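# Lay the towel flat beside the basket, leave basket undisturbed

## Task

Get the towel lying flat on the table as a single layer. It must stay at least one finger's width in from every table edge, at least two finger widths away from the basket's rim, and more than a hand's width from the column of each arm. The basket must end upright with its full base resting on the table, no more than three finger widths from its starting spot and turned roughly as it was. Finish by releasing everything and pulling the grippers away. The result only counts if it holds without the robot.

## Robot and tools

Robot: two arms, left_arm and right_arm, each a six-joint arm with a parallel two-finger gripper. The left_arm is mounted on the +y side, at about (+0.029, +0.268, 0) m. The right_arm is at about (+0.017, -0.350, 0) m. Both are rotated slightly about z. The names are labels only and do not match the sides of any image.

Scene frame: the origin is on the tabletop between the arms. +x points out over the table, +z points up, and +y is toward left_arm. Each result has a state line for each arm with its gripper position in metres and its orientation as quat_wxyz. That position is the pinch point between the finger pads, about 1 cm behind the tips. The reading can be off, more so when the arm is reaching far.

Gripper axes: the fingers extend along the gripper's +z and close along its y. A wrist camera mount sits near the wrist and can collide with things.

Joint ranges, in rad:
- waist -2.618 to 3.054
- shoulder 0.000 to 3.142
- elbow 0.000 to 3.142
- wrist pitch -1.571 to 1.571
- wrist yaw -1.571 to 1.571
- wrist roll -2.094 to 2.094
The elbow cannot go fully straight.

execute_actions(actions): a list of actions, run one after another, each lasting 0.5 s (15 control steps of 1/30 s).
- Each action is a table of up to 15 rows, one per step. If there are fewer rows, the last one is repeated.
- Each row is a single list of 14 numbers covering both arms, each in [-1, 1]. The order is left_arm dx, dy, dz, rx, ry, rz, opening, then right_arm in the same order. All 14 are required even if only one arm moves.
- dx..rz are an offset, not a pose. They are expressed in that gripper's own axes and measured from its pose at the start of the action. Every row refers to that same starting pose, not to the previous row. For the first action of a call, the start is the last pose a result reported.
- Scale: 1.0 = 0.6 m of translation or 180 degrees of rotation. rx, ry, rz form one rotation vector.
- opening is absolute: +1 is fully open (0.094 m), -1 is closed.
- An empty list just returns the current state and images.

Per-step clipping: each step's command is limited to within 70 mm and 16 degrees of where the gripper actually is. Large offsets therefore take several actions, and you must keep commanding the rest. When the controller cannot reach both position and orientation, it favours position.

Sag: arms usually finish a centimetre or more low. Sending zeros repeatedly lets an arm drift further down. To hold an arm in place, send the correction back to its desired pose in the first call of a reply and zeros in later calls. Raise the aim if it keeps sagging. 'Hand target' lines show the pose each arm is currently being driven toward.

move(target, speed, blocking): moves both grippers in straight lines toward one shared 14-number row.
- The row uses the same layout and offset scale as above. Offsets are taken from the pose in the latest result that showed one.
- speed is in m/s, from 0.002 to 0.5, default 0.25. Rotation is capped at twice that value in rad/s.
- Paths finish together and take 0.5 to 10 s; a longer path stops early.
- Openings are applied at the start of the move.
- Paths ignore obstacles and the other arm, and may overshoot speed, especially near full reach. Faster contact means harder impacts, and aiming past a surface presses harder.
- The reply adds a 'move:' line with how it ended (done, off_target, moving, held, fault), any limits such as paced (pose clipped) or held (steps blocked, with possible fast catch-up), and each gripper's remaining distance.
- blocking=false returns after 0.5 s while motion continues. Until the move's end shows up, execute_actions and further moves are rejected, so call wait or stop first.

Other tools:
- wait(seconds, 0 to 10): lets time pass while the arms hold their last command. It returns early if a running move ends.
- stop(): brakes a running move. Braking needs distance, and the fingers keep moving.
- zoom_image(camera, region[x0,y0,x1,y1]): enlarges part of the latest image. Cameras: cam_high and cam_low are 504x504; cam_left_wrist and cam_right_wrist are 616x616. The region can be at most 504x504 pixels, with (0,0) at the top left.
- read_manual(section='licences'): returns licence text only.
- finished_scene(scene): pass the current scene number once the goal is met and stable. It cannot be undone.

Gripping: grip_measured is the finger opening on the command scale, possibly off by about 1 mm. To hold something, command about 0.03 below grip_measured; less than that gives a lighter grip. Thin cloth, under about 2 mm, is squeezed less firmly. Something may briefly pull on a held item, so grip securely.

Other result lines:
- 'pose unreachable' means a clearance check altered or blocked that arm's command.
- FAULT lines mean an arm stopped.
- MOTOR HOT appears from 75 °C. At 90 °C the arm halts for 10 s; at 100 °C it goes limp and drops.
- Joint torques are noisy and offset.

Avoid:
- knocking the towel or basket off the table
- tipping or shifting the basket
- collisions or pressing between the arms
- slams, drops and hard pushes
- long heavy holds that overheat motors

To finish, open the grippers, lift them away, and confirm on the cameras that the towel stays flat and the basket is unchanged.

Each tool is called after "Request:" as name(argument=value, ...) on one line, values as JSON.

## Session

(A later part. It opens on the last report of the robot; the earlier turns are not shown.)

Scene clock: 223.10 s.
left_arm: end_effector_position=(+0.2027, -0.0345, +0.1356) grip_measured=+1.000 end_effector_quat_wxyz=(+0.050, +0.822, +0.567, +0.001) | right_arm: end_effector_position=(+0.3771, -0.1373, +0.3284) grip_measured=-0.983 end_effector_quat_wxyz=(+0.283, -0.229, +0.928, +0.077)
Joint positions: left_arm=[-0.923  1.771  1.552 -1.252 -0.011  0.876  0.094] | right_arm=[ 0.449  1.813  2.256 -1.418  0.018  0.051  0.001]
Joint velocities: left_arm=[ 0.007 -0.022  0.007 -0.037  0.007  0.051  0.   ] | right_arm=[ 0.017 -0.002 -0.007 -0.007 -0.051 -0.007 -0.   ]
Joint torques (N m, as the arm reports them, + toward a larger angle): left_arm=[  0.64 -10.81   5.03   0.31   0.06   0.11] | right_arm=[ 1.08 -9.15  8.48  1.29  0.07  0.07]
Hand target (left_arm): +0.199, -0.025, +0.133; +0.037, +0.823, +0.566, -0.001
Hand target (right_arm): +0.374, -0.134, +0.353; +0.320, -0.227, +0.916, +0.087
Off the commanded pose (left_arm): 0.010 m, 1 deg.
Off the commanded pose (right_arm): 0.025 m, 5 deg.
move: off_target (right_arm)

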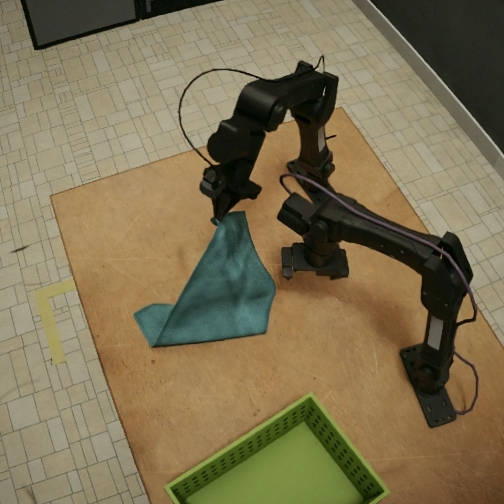

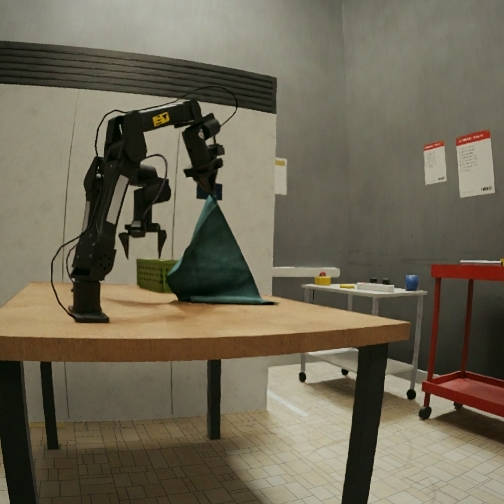

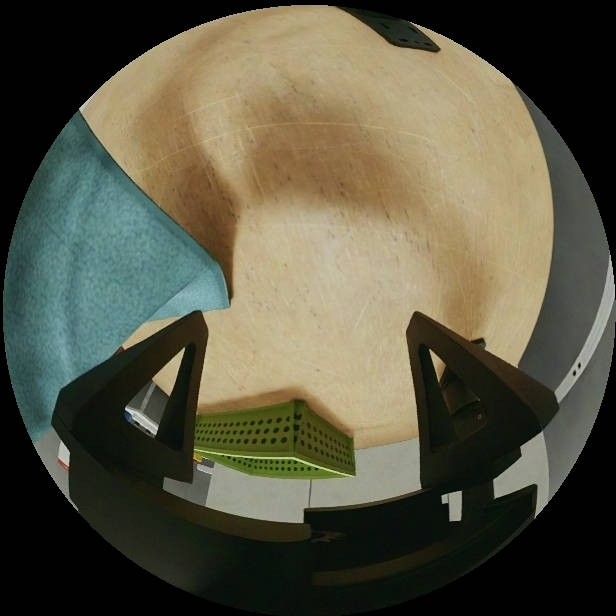

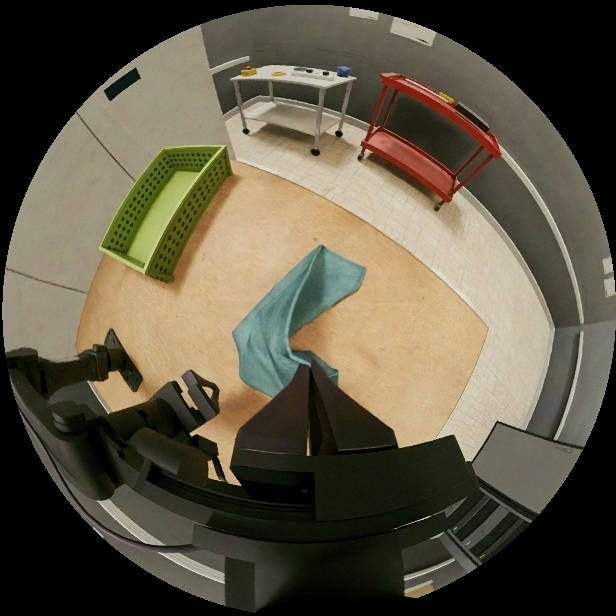

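Request:
move(target=[0.033,0.018,0.085,0,0,0.34,0.6, 0,0,0,0,0,0,-1], speed=0.15)

Scene clock: 258.23 s.
left_arm: end_effector_position=(+0.2243, -0.0307, +0.0947) grip_measured=+0.602 end_effector_quat_wxyz=(+0.056, +0.995, +0.072, +0.036) | right_arm: end_effector_position=(+0.3770, -0.1374, +0.3283) grip_measured=-0.983 end_effector_quat_wxyz=(+0.283, -0.229, +0.928, +0.077)
Joint positions: left_arm=[-0.865  1.781  1.399 -1.056 -0.011  1.998  0.075] | right_arm=[ 0.449  1.813  2.256 -1.418  0.018  0.051  0.001]
Joint velocities: left_arm=[-0.002 -0.002  0.002  0.095  0.007  0.007 -0.001] | right_arm=[ 0.012  0.017  0.012  0.066 -0.022 -0.007 -0.001]
Joint torques (N m, as the arm reports them, + toward a larger angle): left_arm=[ 0.61 -8.87  5.09  0.56  0.06  0.11] | right_arm=[ 0.   -6.8   5.84  1.11  0.01 -0.01]
Hand target (left_arm): +0.222, -0.024, +0.085; +0.043, +0.996, +0.070, +0.026
Hand target (right_arm): +0.377, -0.137, +0.328; +0.283, -0.229, +0.928, +0.077
Off the commanded pose (left_arm): 0.012 m, 2 deg.
Off the commanded pose (right_arm): 0.000 m, 0 deg.
move: off_target (left_arm)

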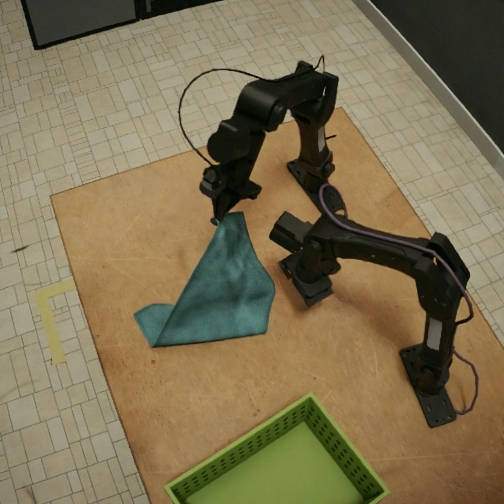

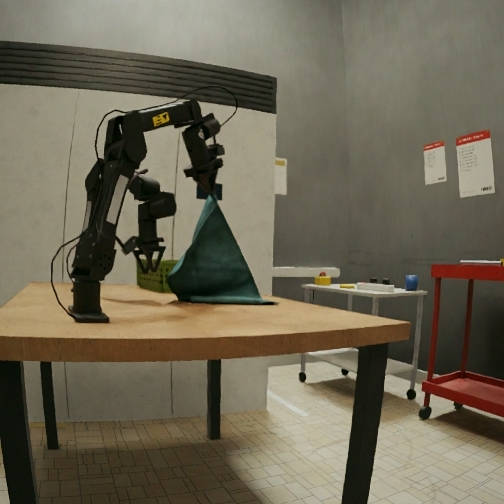

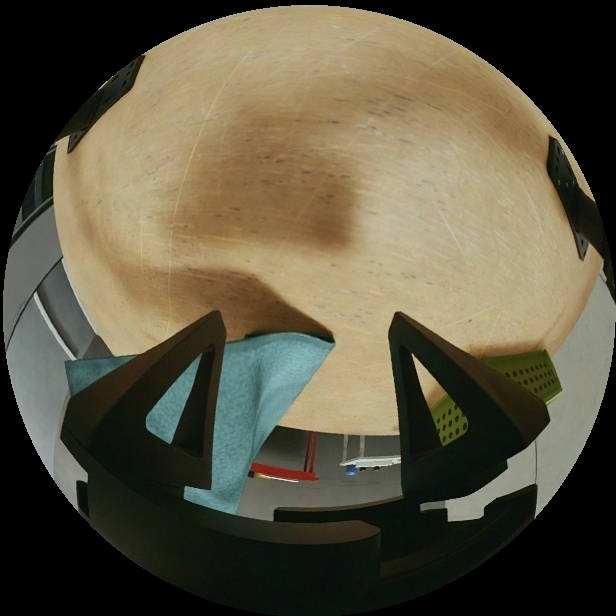

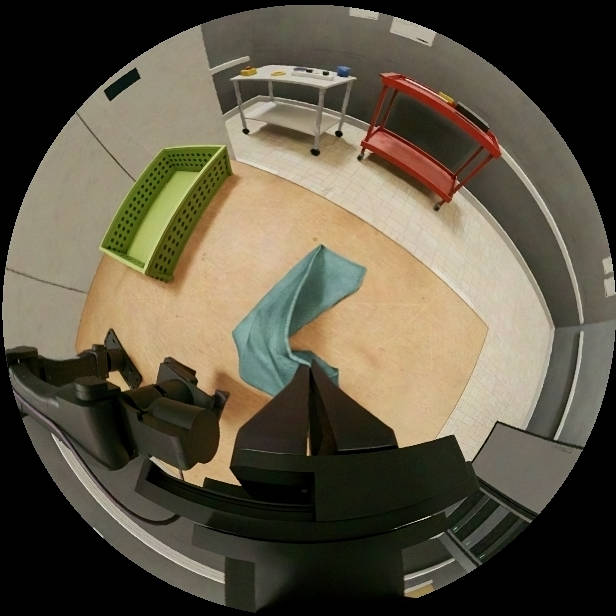

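Request:
move(target=[-0.07,0.15,-0.06,0,0,0.0,0.6, 0,0,0,0,0,0,-1], speed=0.15)

Scene clock: 282.33 s.
left_arm: end_effector_position=(+0.1925, -0.1206, +0.1370) grip_measured=+0.602 end_effector_quat_wxyz=(+0.061, +0.995, +0.067, +0.034) | right_arm: end_effector_position=(+0.3770, -0.1374, +0.3283) grip_measured=-0.983 end_effector_quat_wxyz=(+0.283, -0.229, +0.928, +0.077)
Joint positions: left_arm=[-1.051  2.033  1.905 -1.306 -0.027  1.822  0.075] | right_arm=[ 0.449  1.813  2.256 -1.418  0.018  0.051  0.001]
Joint velocities: left_arm=[ 0.012  0.007 -0.007  0.007 -0.051 -0.051 -0.   ] | right_arm=[ 0.017 -0.002 -0.007 -0.066 -0.022 -0.037 -0.   ]
Joint torques (N m, as the arm reports them, + toward a larger angle): left_arm=[ -0.16 -11.17   9.67   0.33  -0.1   -0.09] | right_arm=[ 0.   -6.79  5.85  1.11  0.01 -0.01]
Hand target (left_arm): +0.194, -0.121, +0.139; +0.057, +0.995, +0.072, +0.037
Hand target (right_arm): +0.377, -0.137, +0.328; +0.283, -0.229, +0.928, +0.077
Off the commanded pose (left_arm): 0.001 m, 1 deg.
Off the commanded pose (right_arm): 0.000 m, 0 deg.
move: done

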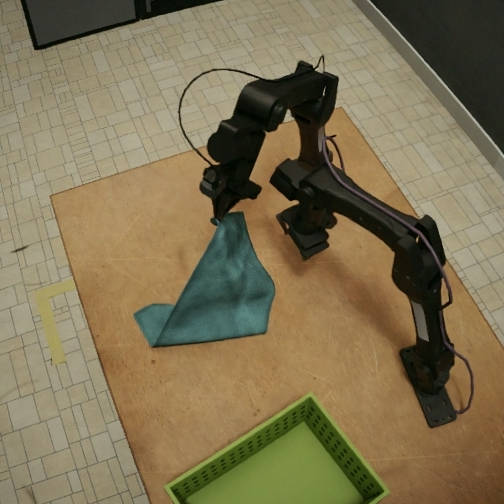

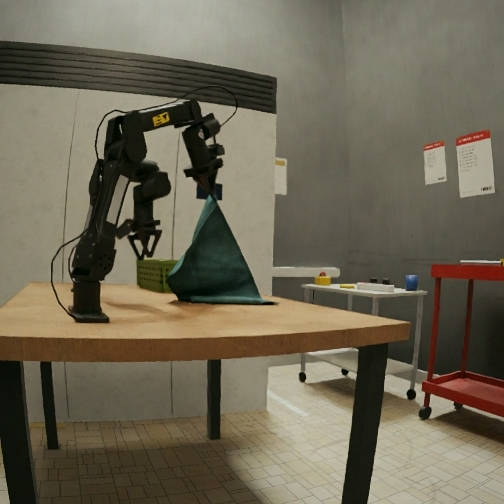

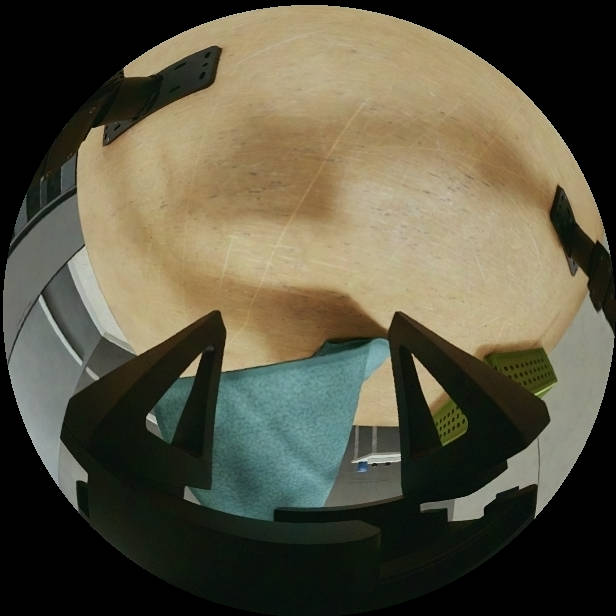

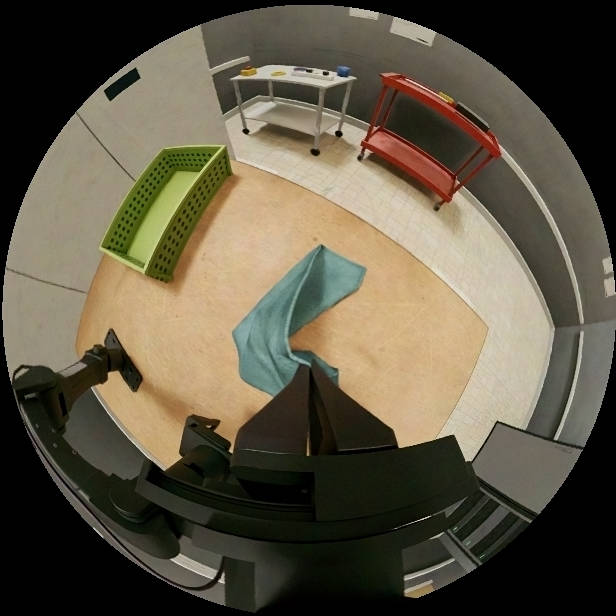

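Request:
move(target=[0,0,0,0,0,0.0,0.6, -0.085,0.026,-0.22,0,-0.16,0,-1], speed=0.1)

Scene clock: 291.83 s.
left_arm: end_effector_position=(+0.1924, -0.1203, +0.1370) grip_measured=+0.602 end_effector_quat_wxyz=(+0.060, +0.995, +0.068, +0.034) | right_arm: end_effector_position=(+0.3494, -0.1393, +0.4517) grip_measured=-0.983 end_effector_quat_wxyz=(+0.482, -0.207, +0.842, +0.124)
Joint positions: left_arm=[-1.051  2.033  1.905 -1.307 -0.027  1.822  0.075] | right_arm=[ 0.518  1.568  2.209 -1.172  0.1    0.07   0.001]
Joint velocities: left_arm=[ 0.002  0.007  0.007  0.007 -0.037  0.037 -0.001] | right_arm=[-0.007 -0.017  0.022 -0.11   0.007  0.051 -0.   ]
Joint torques (N m, as the arm reports them, + toward a larger angle): left_arm=[  0.07 -12.34   7.15   0.55   0.01   0.05] | right_arm=[ 0.86 -6.69  4.99  1.81  0.13  0.07]
Hand target (left_arm): +0.193, -0.121, +0.137; +0.061, +0.995, +0.067, +0.034
Hand target (right_arm): +0.343, -0.141, +0.467; +0.504, -0.201, +0.829, +0.133
Off the commanded pose (left_arm): 0.000 m, 0 deg.
Off the commanded pose (right_arm): 0.016 m, 3 deg.
move: off_target (right_arm)

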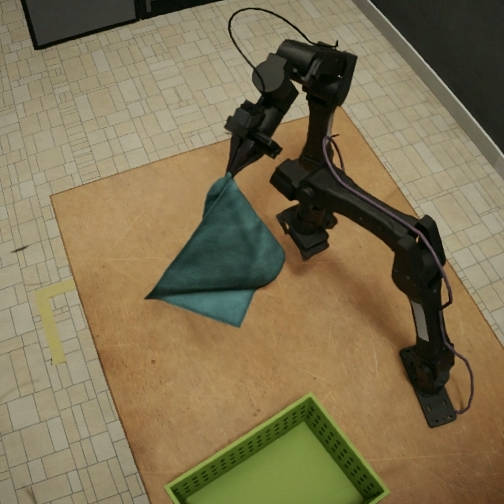

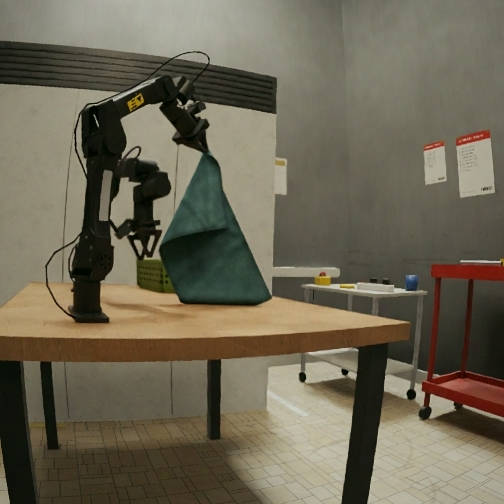

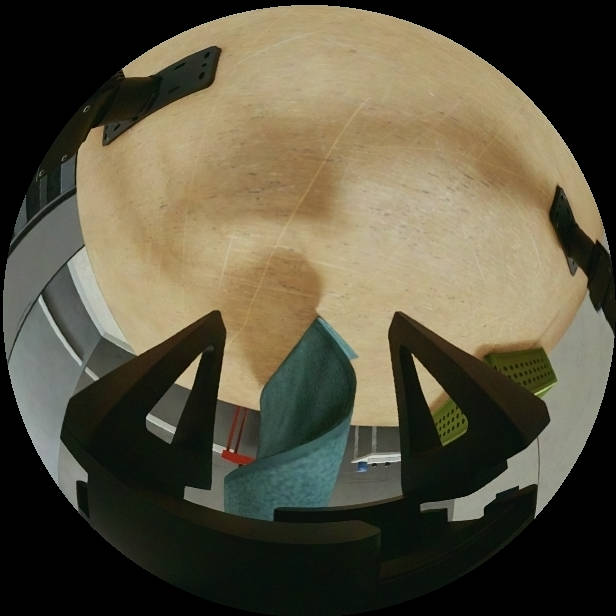

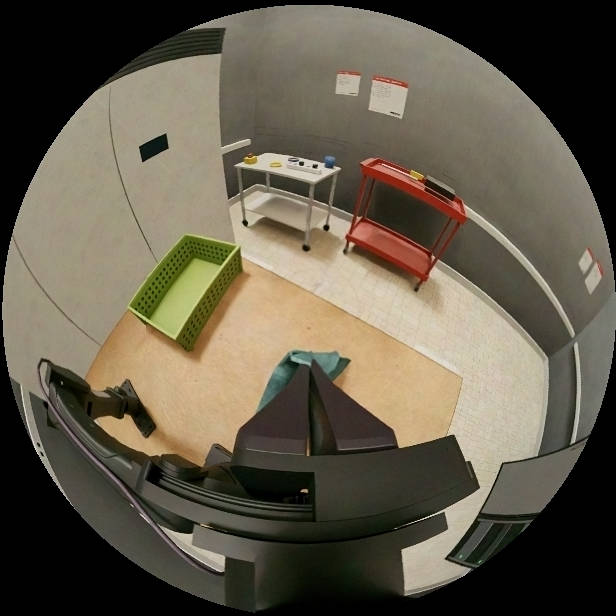

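Request:
zoom_image(camera="cam_low", region=[120, 140, 300, 320])

Request:
zoom_image(camera="cam_high", region=[120, 160, 320, 340])

Region (120, 140, 300, 320) of cam_low's 504x504 image, scaled by 2.800, with more detail than that image has.

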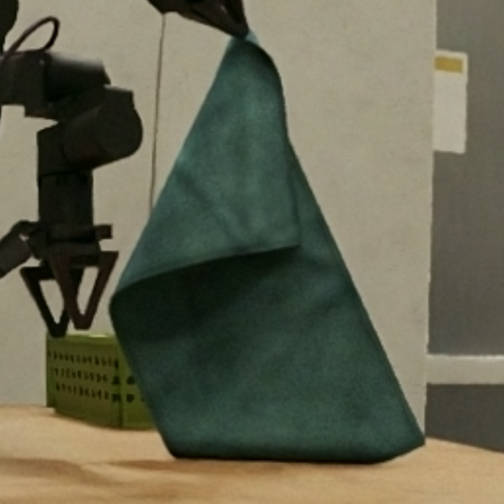

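Region (120, 160, 320, 340) of cam_high's 504x504 image, scaled by 2.520, with more detail than that image has; it fills the top 454 rows of this view, and the rest is white.

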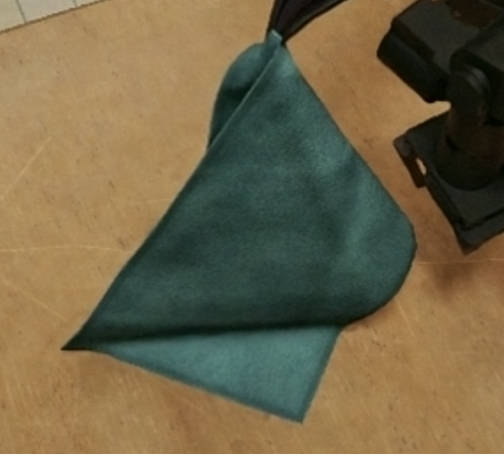

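Request:
move(target=[-0.054,0.026,-0.167,0,0,-0.573,0.6, 0,0,0,0,0,0,-1], speed=0.25)

Scene clock: 326.63 s.
left_arm: end_effector_position=(+0.1573, -0.1283, +0.2236) grip_measured=+0.602 end_effector_quat_wxyz=(+0.096, +0.567, +0.816, -0.057) | right_arm: end_effector_position=(+0.3487, -0.1400, +0.4501) grip_measured=-0.983 end_effector_quat_wxyz=(+0.479, -0.207, +0.844, +0.123)
Joint positions: left_arm=[-1.137  2.025  2.237 -1.562 -0.029 -0.055  0.075] | right_arm=[ 0.518  1.568  2.209 -1.18   0.101  0.07   0.001]
Joint velocities: left_arm=[-0.012 -0.007 -0.007 -0.081 -0.007  0.037 -0.   ] | right_arm=[-0.017 -0.007 -0.012 -0.007 -0.007 -0.007 -0.002]
Joint torques (N m, as the arm reports them, + toward a larger angle): left_arm=[ -0.57 -12.87   9.11   0.55  -0.14  -0.11] | right_arm=[ 0.   -4.46  5.44  1.6   0.03 -0.01]
Hand target (left_arm): +0.156, -0.128, +0.236; +0.109, +0.563, +0.817, -0.061
Hand target (right_arm): +0.349, -0.139, +0.452; +0.482, -0.207, +0.842, +0.124
Off the commanded pose (left_arm): 0.013 m, 5 deg.
Off the commanded pose (right_arm): 0.002 m, 0 deg.
joint sent to its limit (left arm) — the command would take joint 4 (wrist pitch) past its lower limit, so that joint was sent only as far as its limit.
move: off_target (left_arm)

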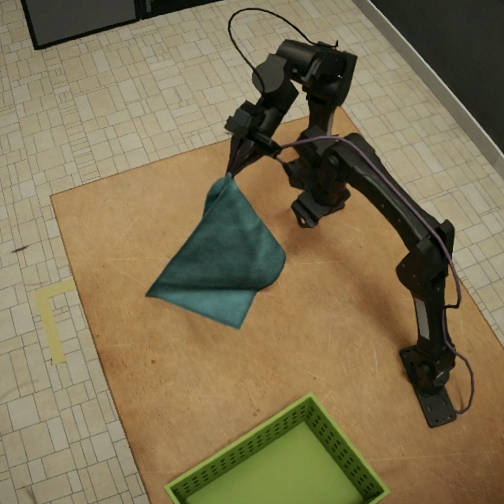

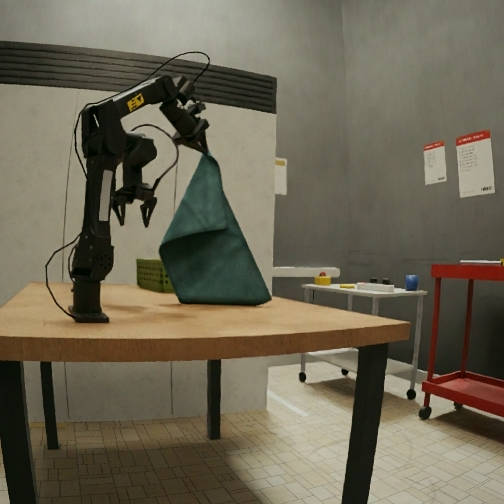

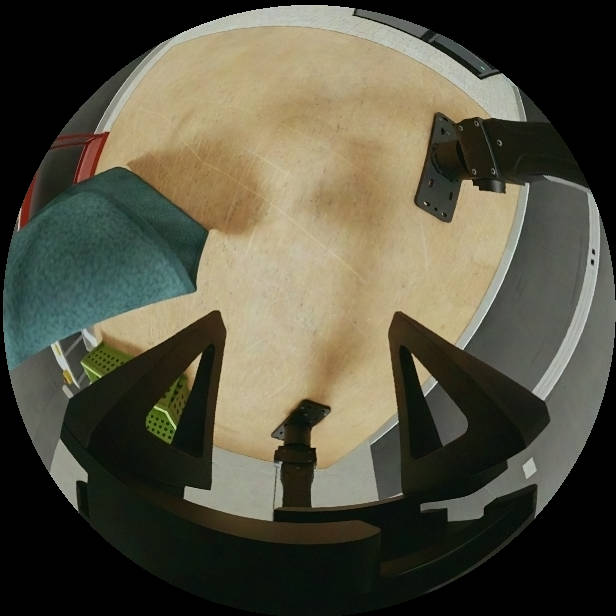

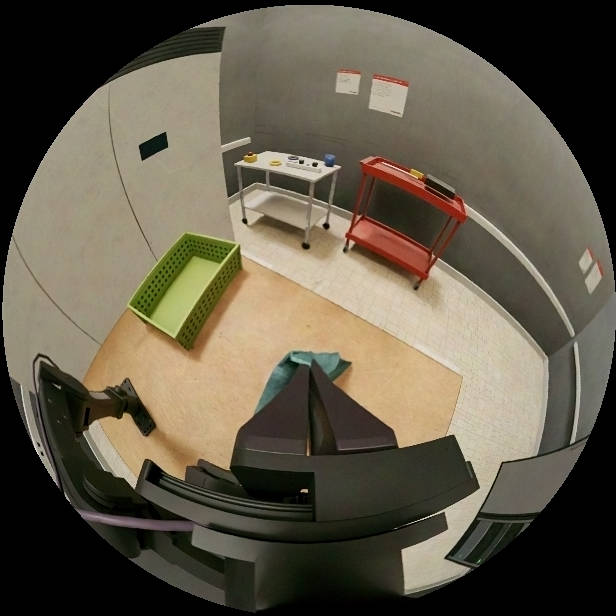

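Request:
execute_actions(actions=[])

Scene clock: 338.37 s.
left_arm: end_effector_position=(+0.1573, -0.1283, +0.2236) grip_measured=+0.602 end_effector_quat_wxyz=(+0.096, +0.566, +0.817, -0.057) | right_arm: end_effector_position=(+0.3487, -0.1400, +0.4501) grip_measured=-0.983 end_effector_quat_wxyz=(+0.479, -0.207, +0.844, +0.123)
Joint positions: left_arm=[-1.137  2.025  2.237 -1.562 -0.029 -0.058  0.075] | right_arm=[ 0.518  1.568  2.209 -1.18   0.101  0.07   0.001]
Joint velocities: left_arm=[-0.032 -0.007 -0.017 -0.037  0.037 -0.022 -0.   ] | right_arm=[ 0.002 -0.002 -0.007 -0.066 -0.007 -0.037  0.001]
Joint torques (N m, as the arm reports them, + toward a larger angle): left_arm=[ -0.47 -12.86   9.14   0.54  -0.14  -0.1 ] | right_arm=[ 0.01 -4.47  5.44  1.6   0.03 -0.01]
Hand target (left_arm): +0.156, -0.128, +0.236; +0.109, +0.563, +0.817, -0.061
Hand target (right_arm): +0.349, -0.139, +0.452; +0.482, -0.207, +0.842, +0.124
Off the commanded pose (left_arm): 0.013 m, 5 deg.
Off the commanded pose (right_arm): 0.002 m, 0 deg.

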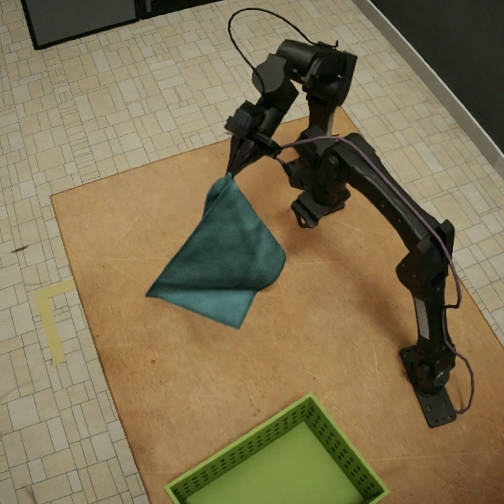

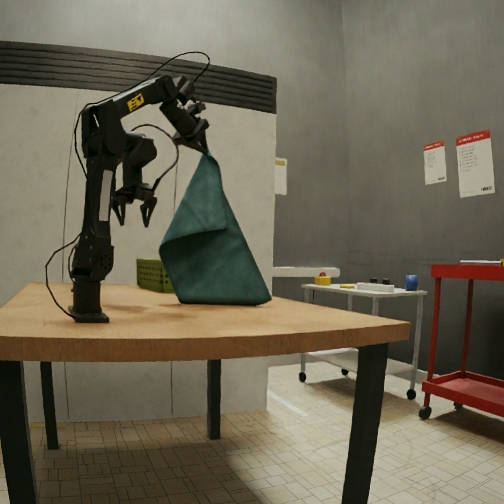

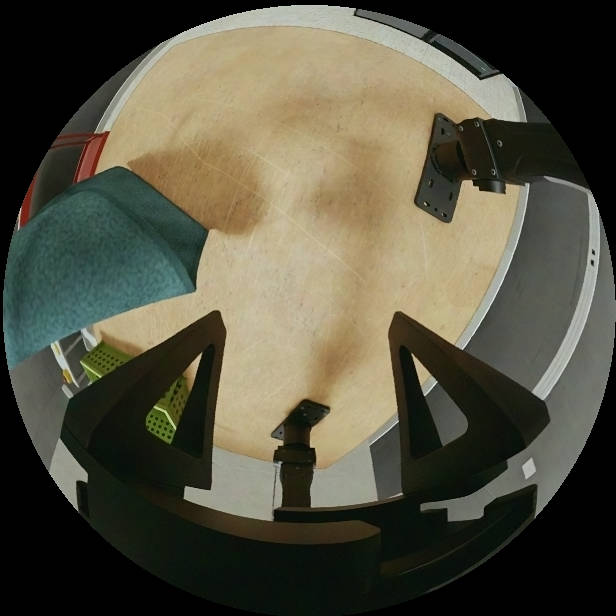

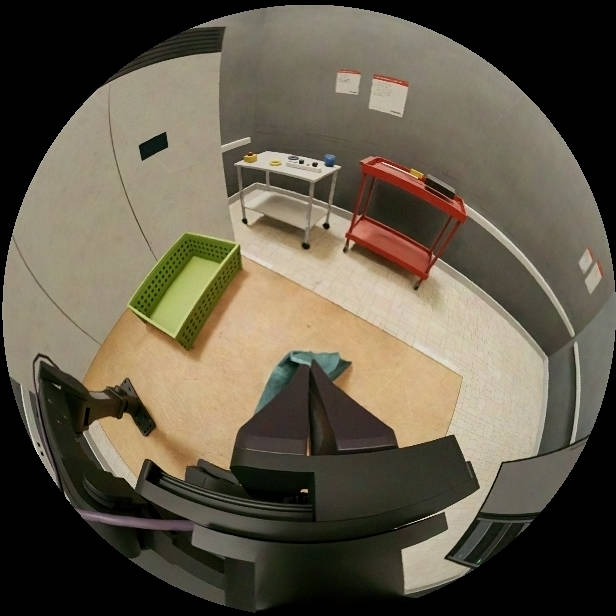

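Request:
zoom_image(camera="cam_high", region=[100, 120, 400, 420])

Request:
zoom_image(camera="cam_low", region=[60, 60, 340, 340])

Region (100, 120, 400, 420) of cam_high's 504x504 image, scaled by 1.680, with more detail than that image has.

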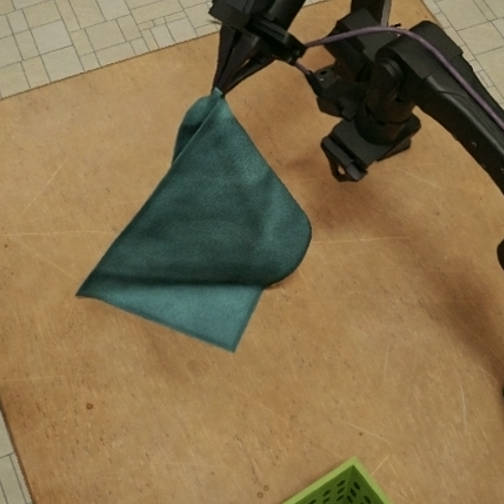

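Region (60, 60, 340, 340) of cam_low's 504x504 image, scaled by 1.800, with more detail than that image has.

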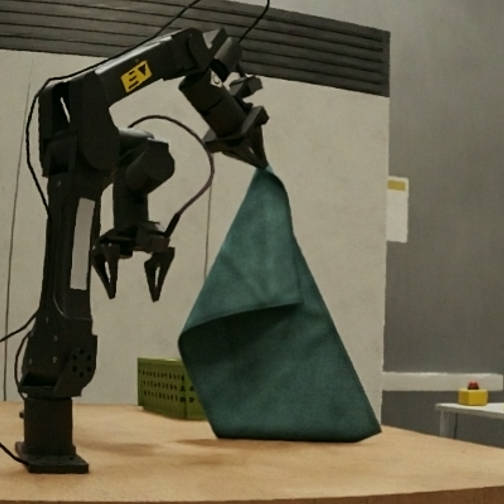

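Request:
move(target=[0.240,0.125,-0.018,-0.0115,0.0704,-0.1455,0.6, 0.162,-0.162,-0.047,0,0,0,-1], speed=0.15)

Scene clock: 383.63 s.
left_arm: end_effector_position=(+0.1801, +0.0256, +0.2039) grip_measured=+0.602 end_effector_quat_wxyz=(+0.021, +0.376, +0.926, -0.009) | right_arm: end_effector_position=(+0.3316, -0.2578, +0.3666) grip_measured=-0.983 end_effector_quat_wxyz=(+0.455, -0.207, +0.858, +0.117)
Joint positions: left_arm=[-0.888  1.621  1.661 -1.568 -0.011 -0.252  0.075] | right_arm=[ 0.029  1.187  1.554 -0.991 -0.303 -0.197  0.001]
Joint velocities: left_arm=[ 0.012 -0.017 -0.007  0.007 -0.037 -0.037 -0.001] | right_arm=[-0.012  0.012  0.017 -0.051 -0.11   0.051 -0.001]
Joint torques (N m, as the arm reports them, + toward a larger angle): left_arm=[ 0.39 -8.93  4.59  0.27  0.15 -0.09] | right_arm=[-0.89 -4.6   6.12  1.7  -0.21 -0.07]
Hand target (left_arm): +0.176, +0.032, +0.202; +0.010, +0.368, +0.930, -0.008
Hand target (right_arm): +0.327, -0.259, +0.380; +0.479, -0.210, +0.844, +0.117
Off the commanded pose (left_arm): 0.007 m, 3 deg.
Off the commanded pose (right_arm): 0.014 m, 3 deg.
joint sent to its limit (left arm) — the command would take joint 4 (wrist pitch) past its lower limit, so that joint was sent only as far as its limit.
move: off_target (left_arm, right_arm)

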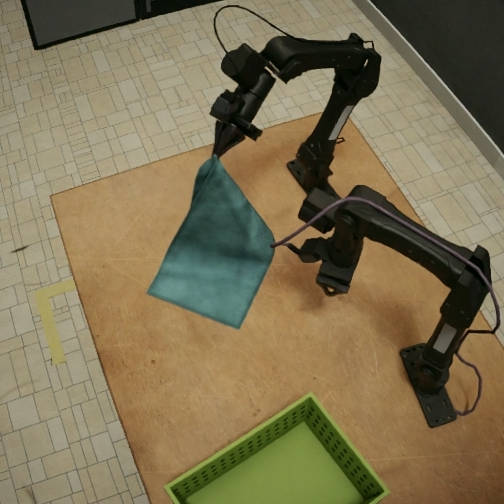

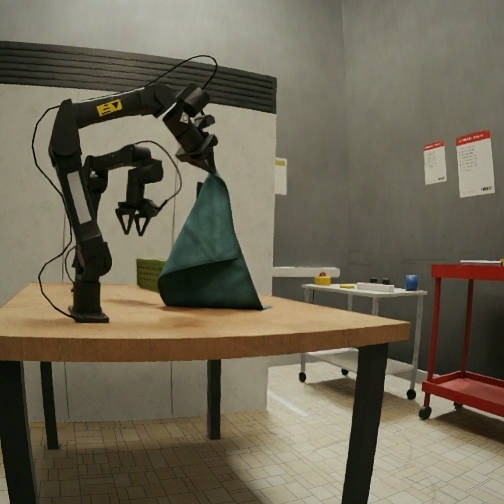

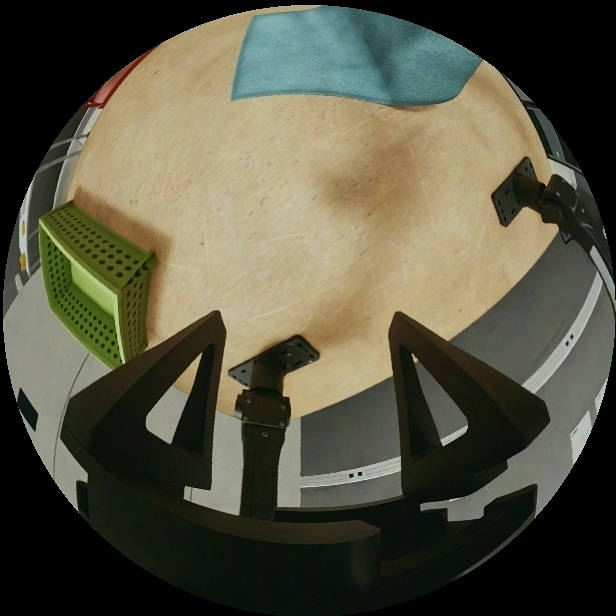

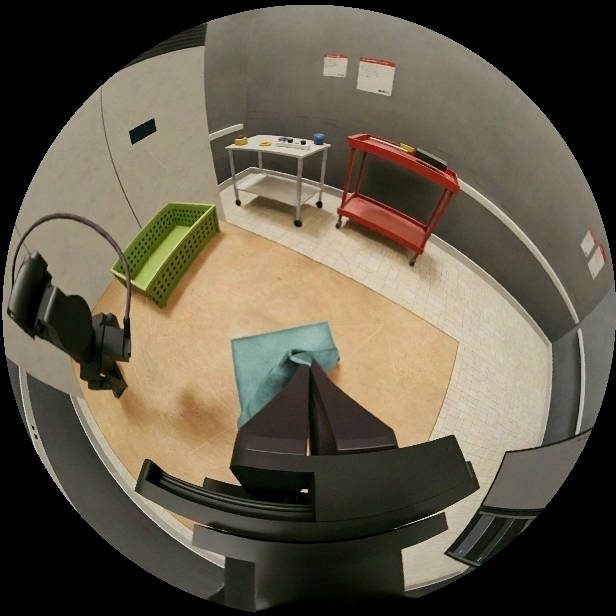

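Request:
move(target=[-0.349,0.171,0.1725,0,0.0146,0,0.4, -0.017,0,-0.01,0,0,0,-1], speed=0.2)

Scene clock: 392.87 s.
left_arm: end_effector_position=(+0.4035, -0.0475, +0.1019) grip_measured=+0.402 end_effector_quat_wxyz=(+0.034, +0.370, +0.928, -0.006) | right_arm: end_effector_position=(+0.3291, -0.2577, +0.3688) grip_measured=-0.983 end_effector_quat_wxyz=(+0.445, -0.207, +0.863, +0.119)
Joint positions: left_arm=[-0.571  2.503  2.56  -1.558 -0.01   0.054  0.066] | right_arm=[ 0.029  1.204  1.594 -1.037 -0.305 -0.198  0.001]
Joint velocities: left_arm=[-0.017 -0.017  0.022 -0.037  0.051 -0.022  0.   ] | right_arm=[ 0.012  0.007 -0.007 -0.022 -0.081 -0.007  0.   ]
Joint torques (N m, as the arm reports them, + toward a larger angle): left_arm=[  0.18 -15.62   9.25   0.24   0.11   0.13] | right_arm=[ 0.03 -1.45  9.21  1.45 -0.06  0.01]
Hand target (left_arm): +0.403, -0.049, +0.108; +0.038, +0.376, +0.926, -0.013
Hand target (right_arm): +0.332, -0.258, +0.378; +0.456, -0.207, +0.858, +0.117
Off the commanded pose (left_arm): 0.008 m, 4 deg.
Off the commanded pose (right_arm): 0.010 m, 1 deg.
joint sent to its limit (left arm) — the command would take joint 4 (wrist pitch) past its lower limit, so that joint was sent only as far as its limit.
move: off_target (left_arm)

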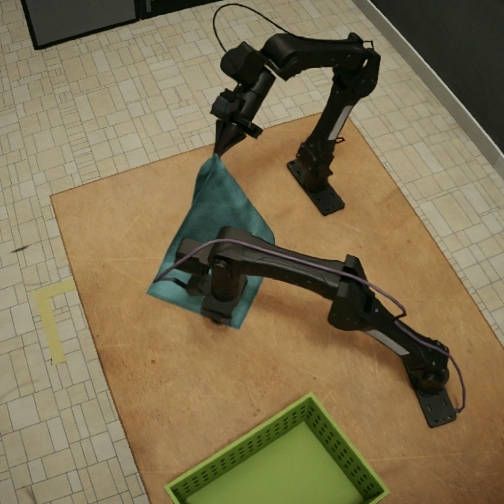

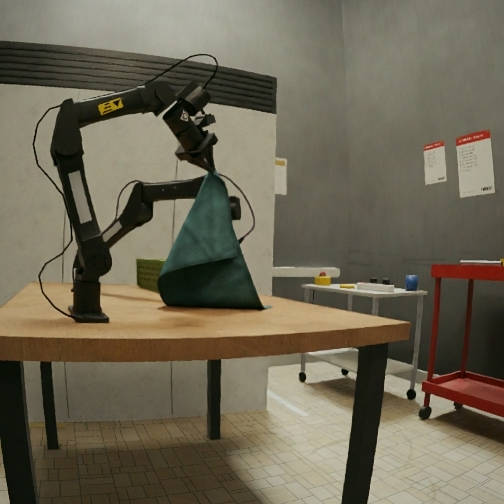

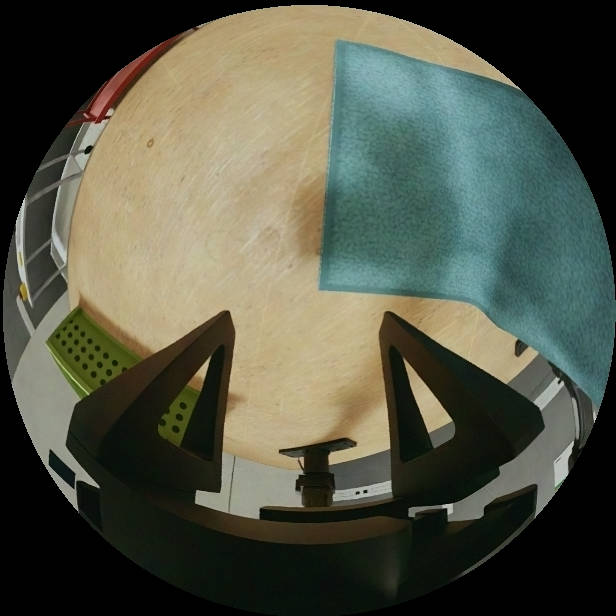

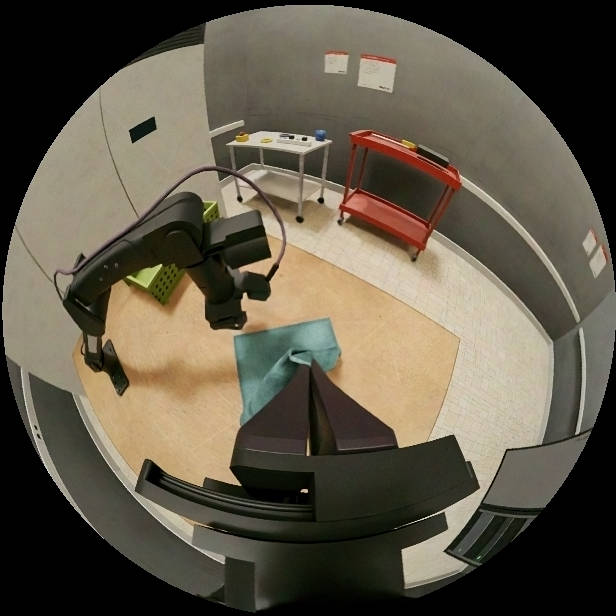

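Request:
move(target=[0.025,-0.022,0.125,0,0.01,0,0.2, -0.017,0,-0.01,0,0,0,-1], speed=0.08)

Scene clock: 400.20 s.
left_arm: end_effector_position=(+0.3916, -0.0497, +0.0244) grip_measured=+0.202 end_effector_quat_wxyz=(+0.018, +0.372, +0.928, -0.001) | right_arm: end_effector_position=(+0.3263, -0.2581, +0.3713) grip_measured=-0.983 end_effector_quat_wxyz=(+0.435, -0.206, +0.868, +0.120)
Joint positions: left_arm=[-0.59   2.445  2.144 -1.235 -0.01   0.037  0.056] | right_arm=[ 0.029  1.222  1.638 -1.085 -0.305 -0.198  0.001]
Joint velocities: left_arm=[ 0.012  0.017  0.012 -0.007  0.022 -0.022  0.   ] | right_arm=[-0.012 -0.017 -0.012 -0.007  0.007  0.037  0.001]
Joint torques (N m, as the arm reports them, + toward a larger angle): left_arm=[ -0.48 -17.01   5.     0.42  -0.01  -0.1 ] | right_arm=[ 0.02 -1.32  9.3   1.47 -0.08  0.  ]
Hand target (left_arm): +0.388, -0.051, +0.026; +0.020, +0.370, +0.929, -0.001
Hand target (right_arm): +0.330, -0.258, +0.380; +0.445, -0.207, +0.863, +0.119
Off the commanded pose (left_arm): 0.004 m, 0 deg.
Off the commanded pose (right_arm): 0.010 m, 1 deg.
move: done

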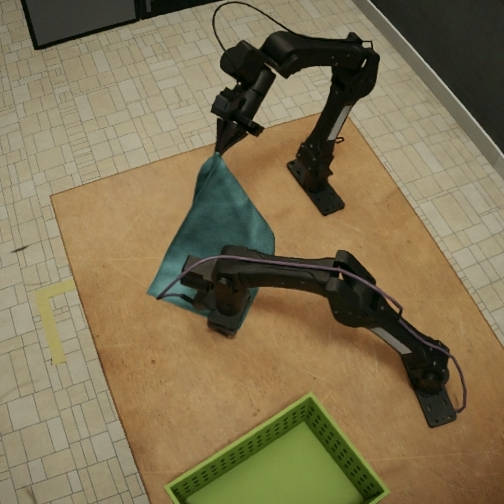

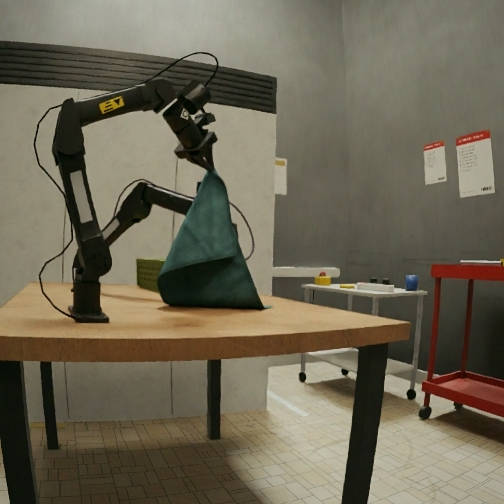

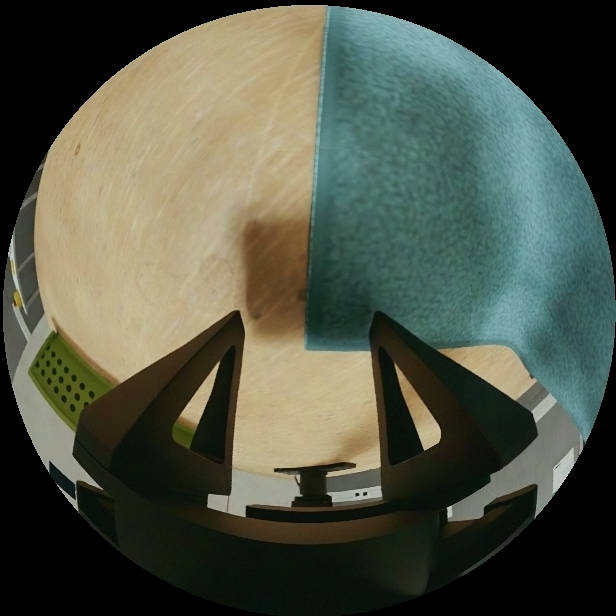

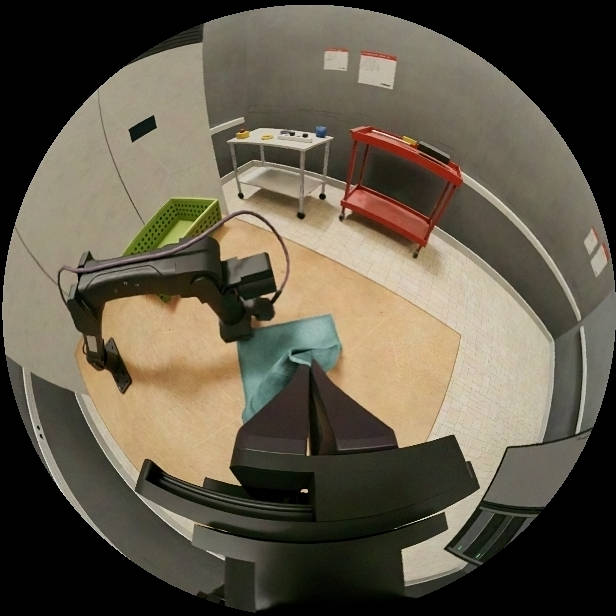

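Request:
execute_actions(actions=[[[0.012,-0.004,0.012,0,0,0,0.2, -0.017,0,-0.01,0,0,0,-1]],[[0.012,-0.004,0.016,0,0,0,0.2, -0.017,0,-0.01,0,0,0,-1]]])

Scene clock: 403.73 s.
left_arm: end_effector_position=(+0.3880, -0.0468, +0.0163) grip_measured=+0.202 end_effector_quat_wxyz=(+0.028, +0.371, +0.928, -0.005) | right_arm: end_effector_position=(+0.3219, -0.2587, +0.3794) grip_measured=-0.983 end_effector_quat_wxyz=(+0.420, -0.205, +0.876, +0.122)
Joint positions: left_arm=[-0.59   2.397  2.026 -1.143 -0.009  0.036  0.056] | right_arm=[ 0.029  1.262  1.735 -1.177 -0.304 -0.198  0.001]
Joint velocities: left_arm=[ 0.012  0.002 -0.002  0.022 -0.037 -0.037 -0.   ] | right_arm=[-0.012 -0.007  0.017  0.037  0.007 -0.037 -0.   ]
Joint torques (N m, as the arm reports them, + toward a larger angle): left_arm=[ -0.42 -15.31   4.12   0.54  -0.03  -0.03] | right_arm=[ 0.02 -1.37  8.92  1.41 -0.09  0.  ]
Hand target (left_arm): +0.382, -0.044, +0.008; +0.019, +0.372, +0.928, -0.002
Hand target (right_arm): +0.325, -0.258, +0.387; +0.428, -0.206, +0.872, +0.121
Off the commanded pose (left_arm): 0.010 m, 1 deg.
Off the commanded pose (right_arm): 0.008 m, 1 deg.

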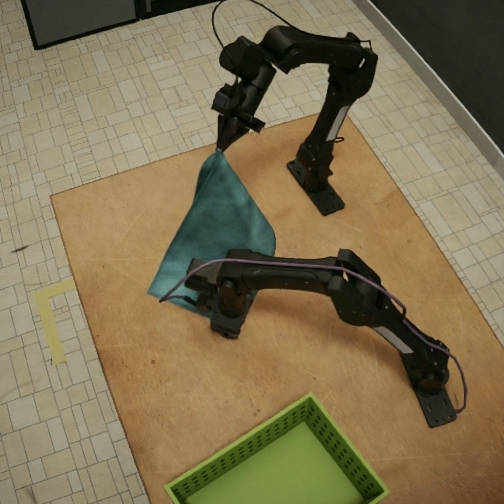

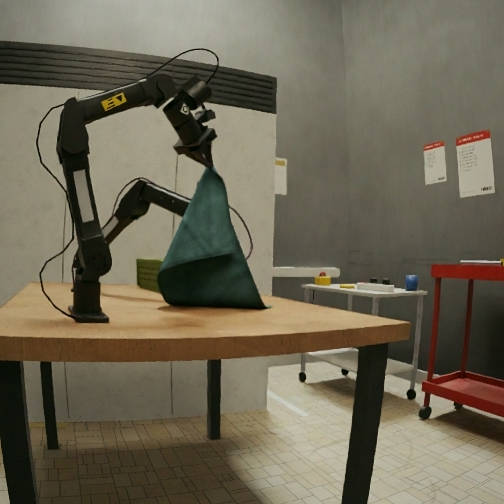

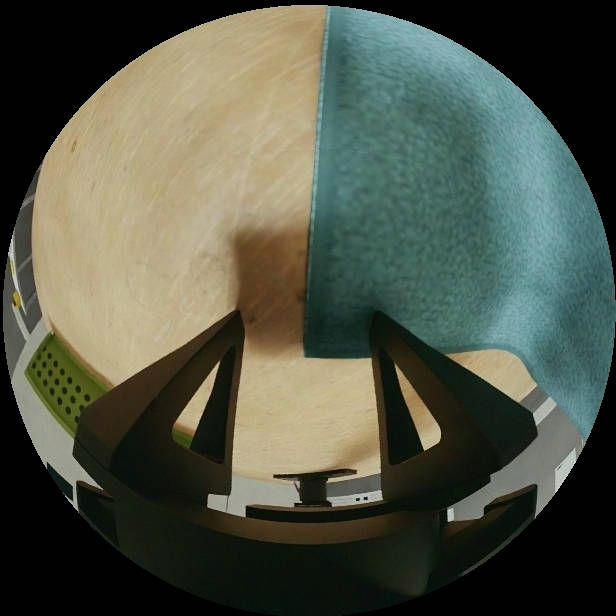

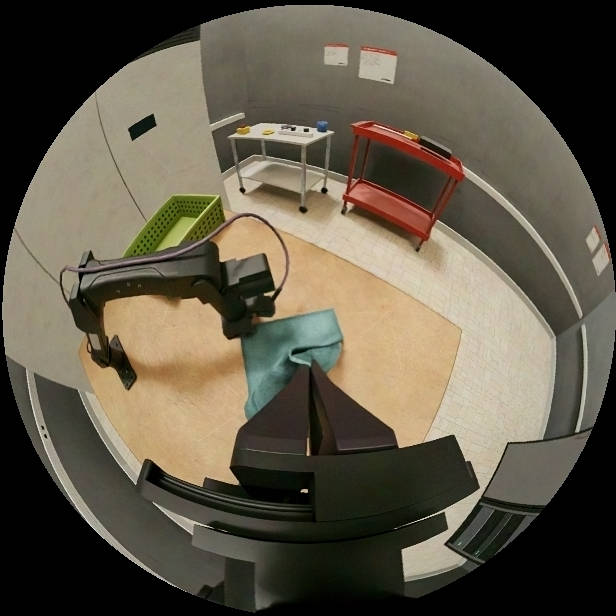

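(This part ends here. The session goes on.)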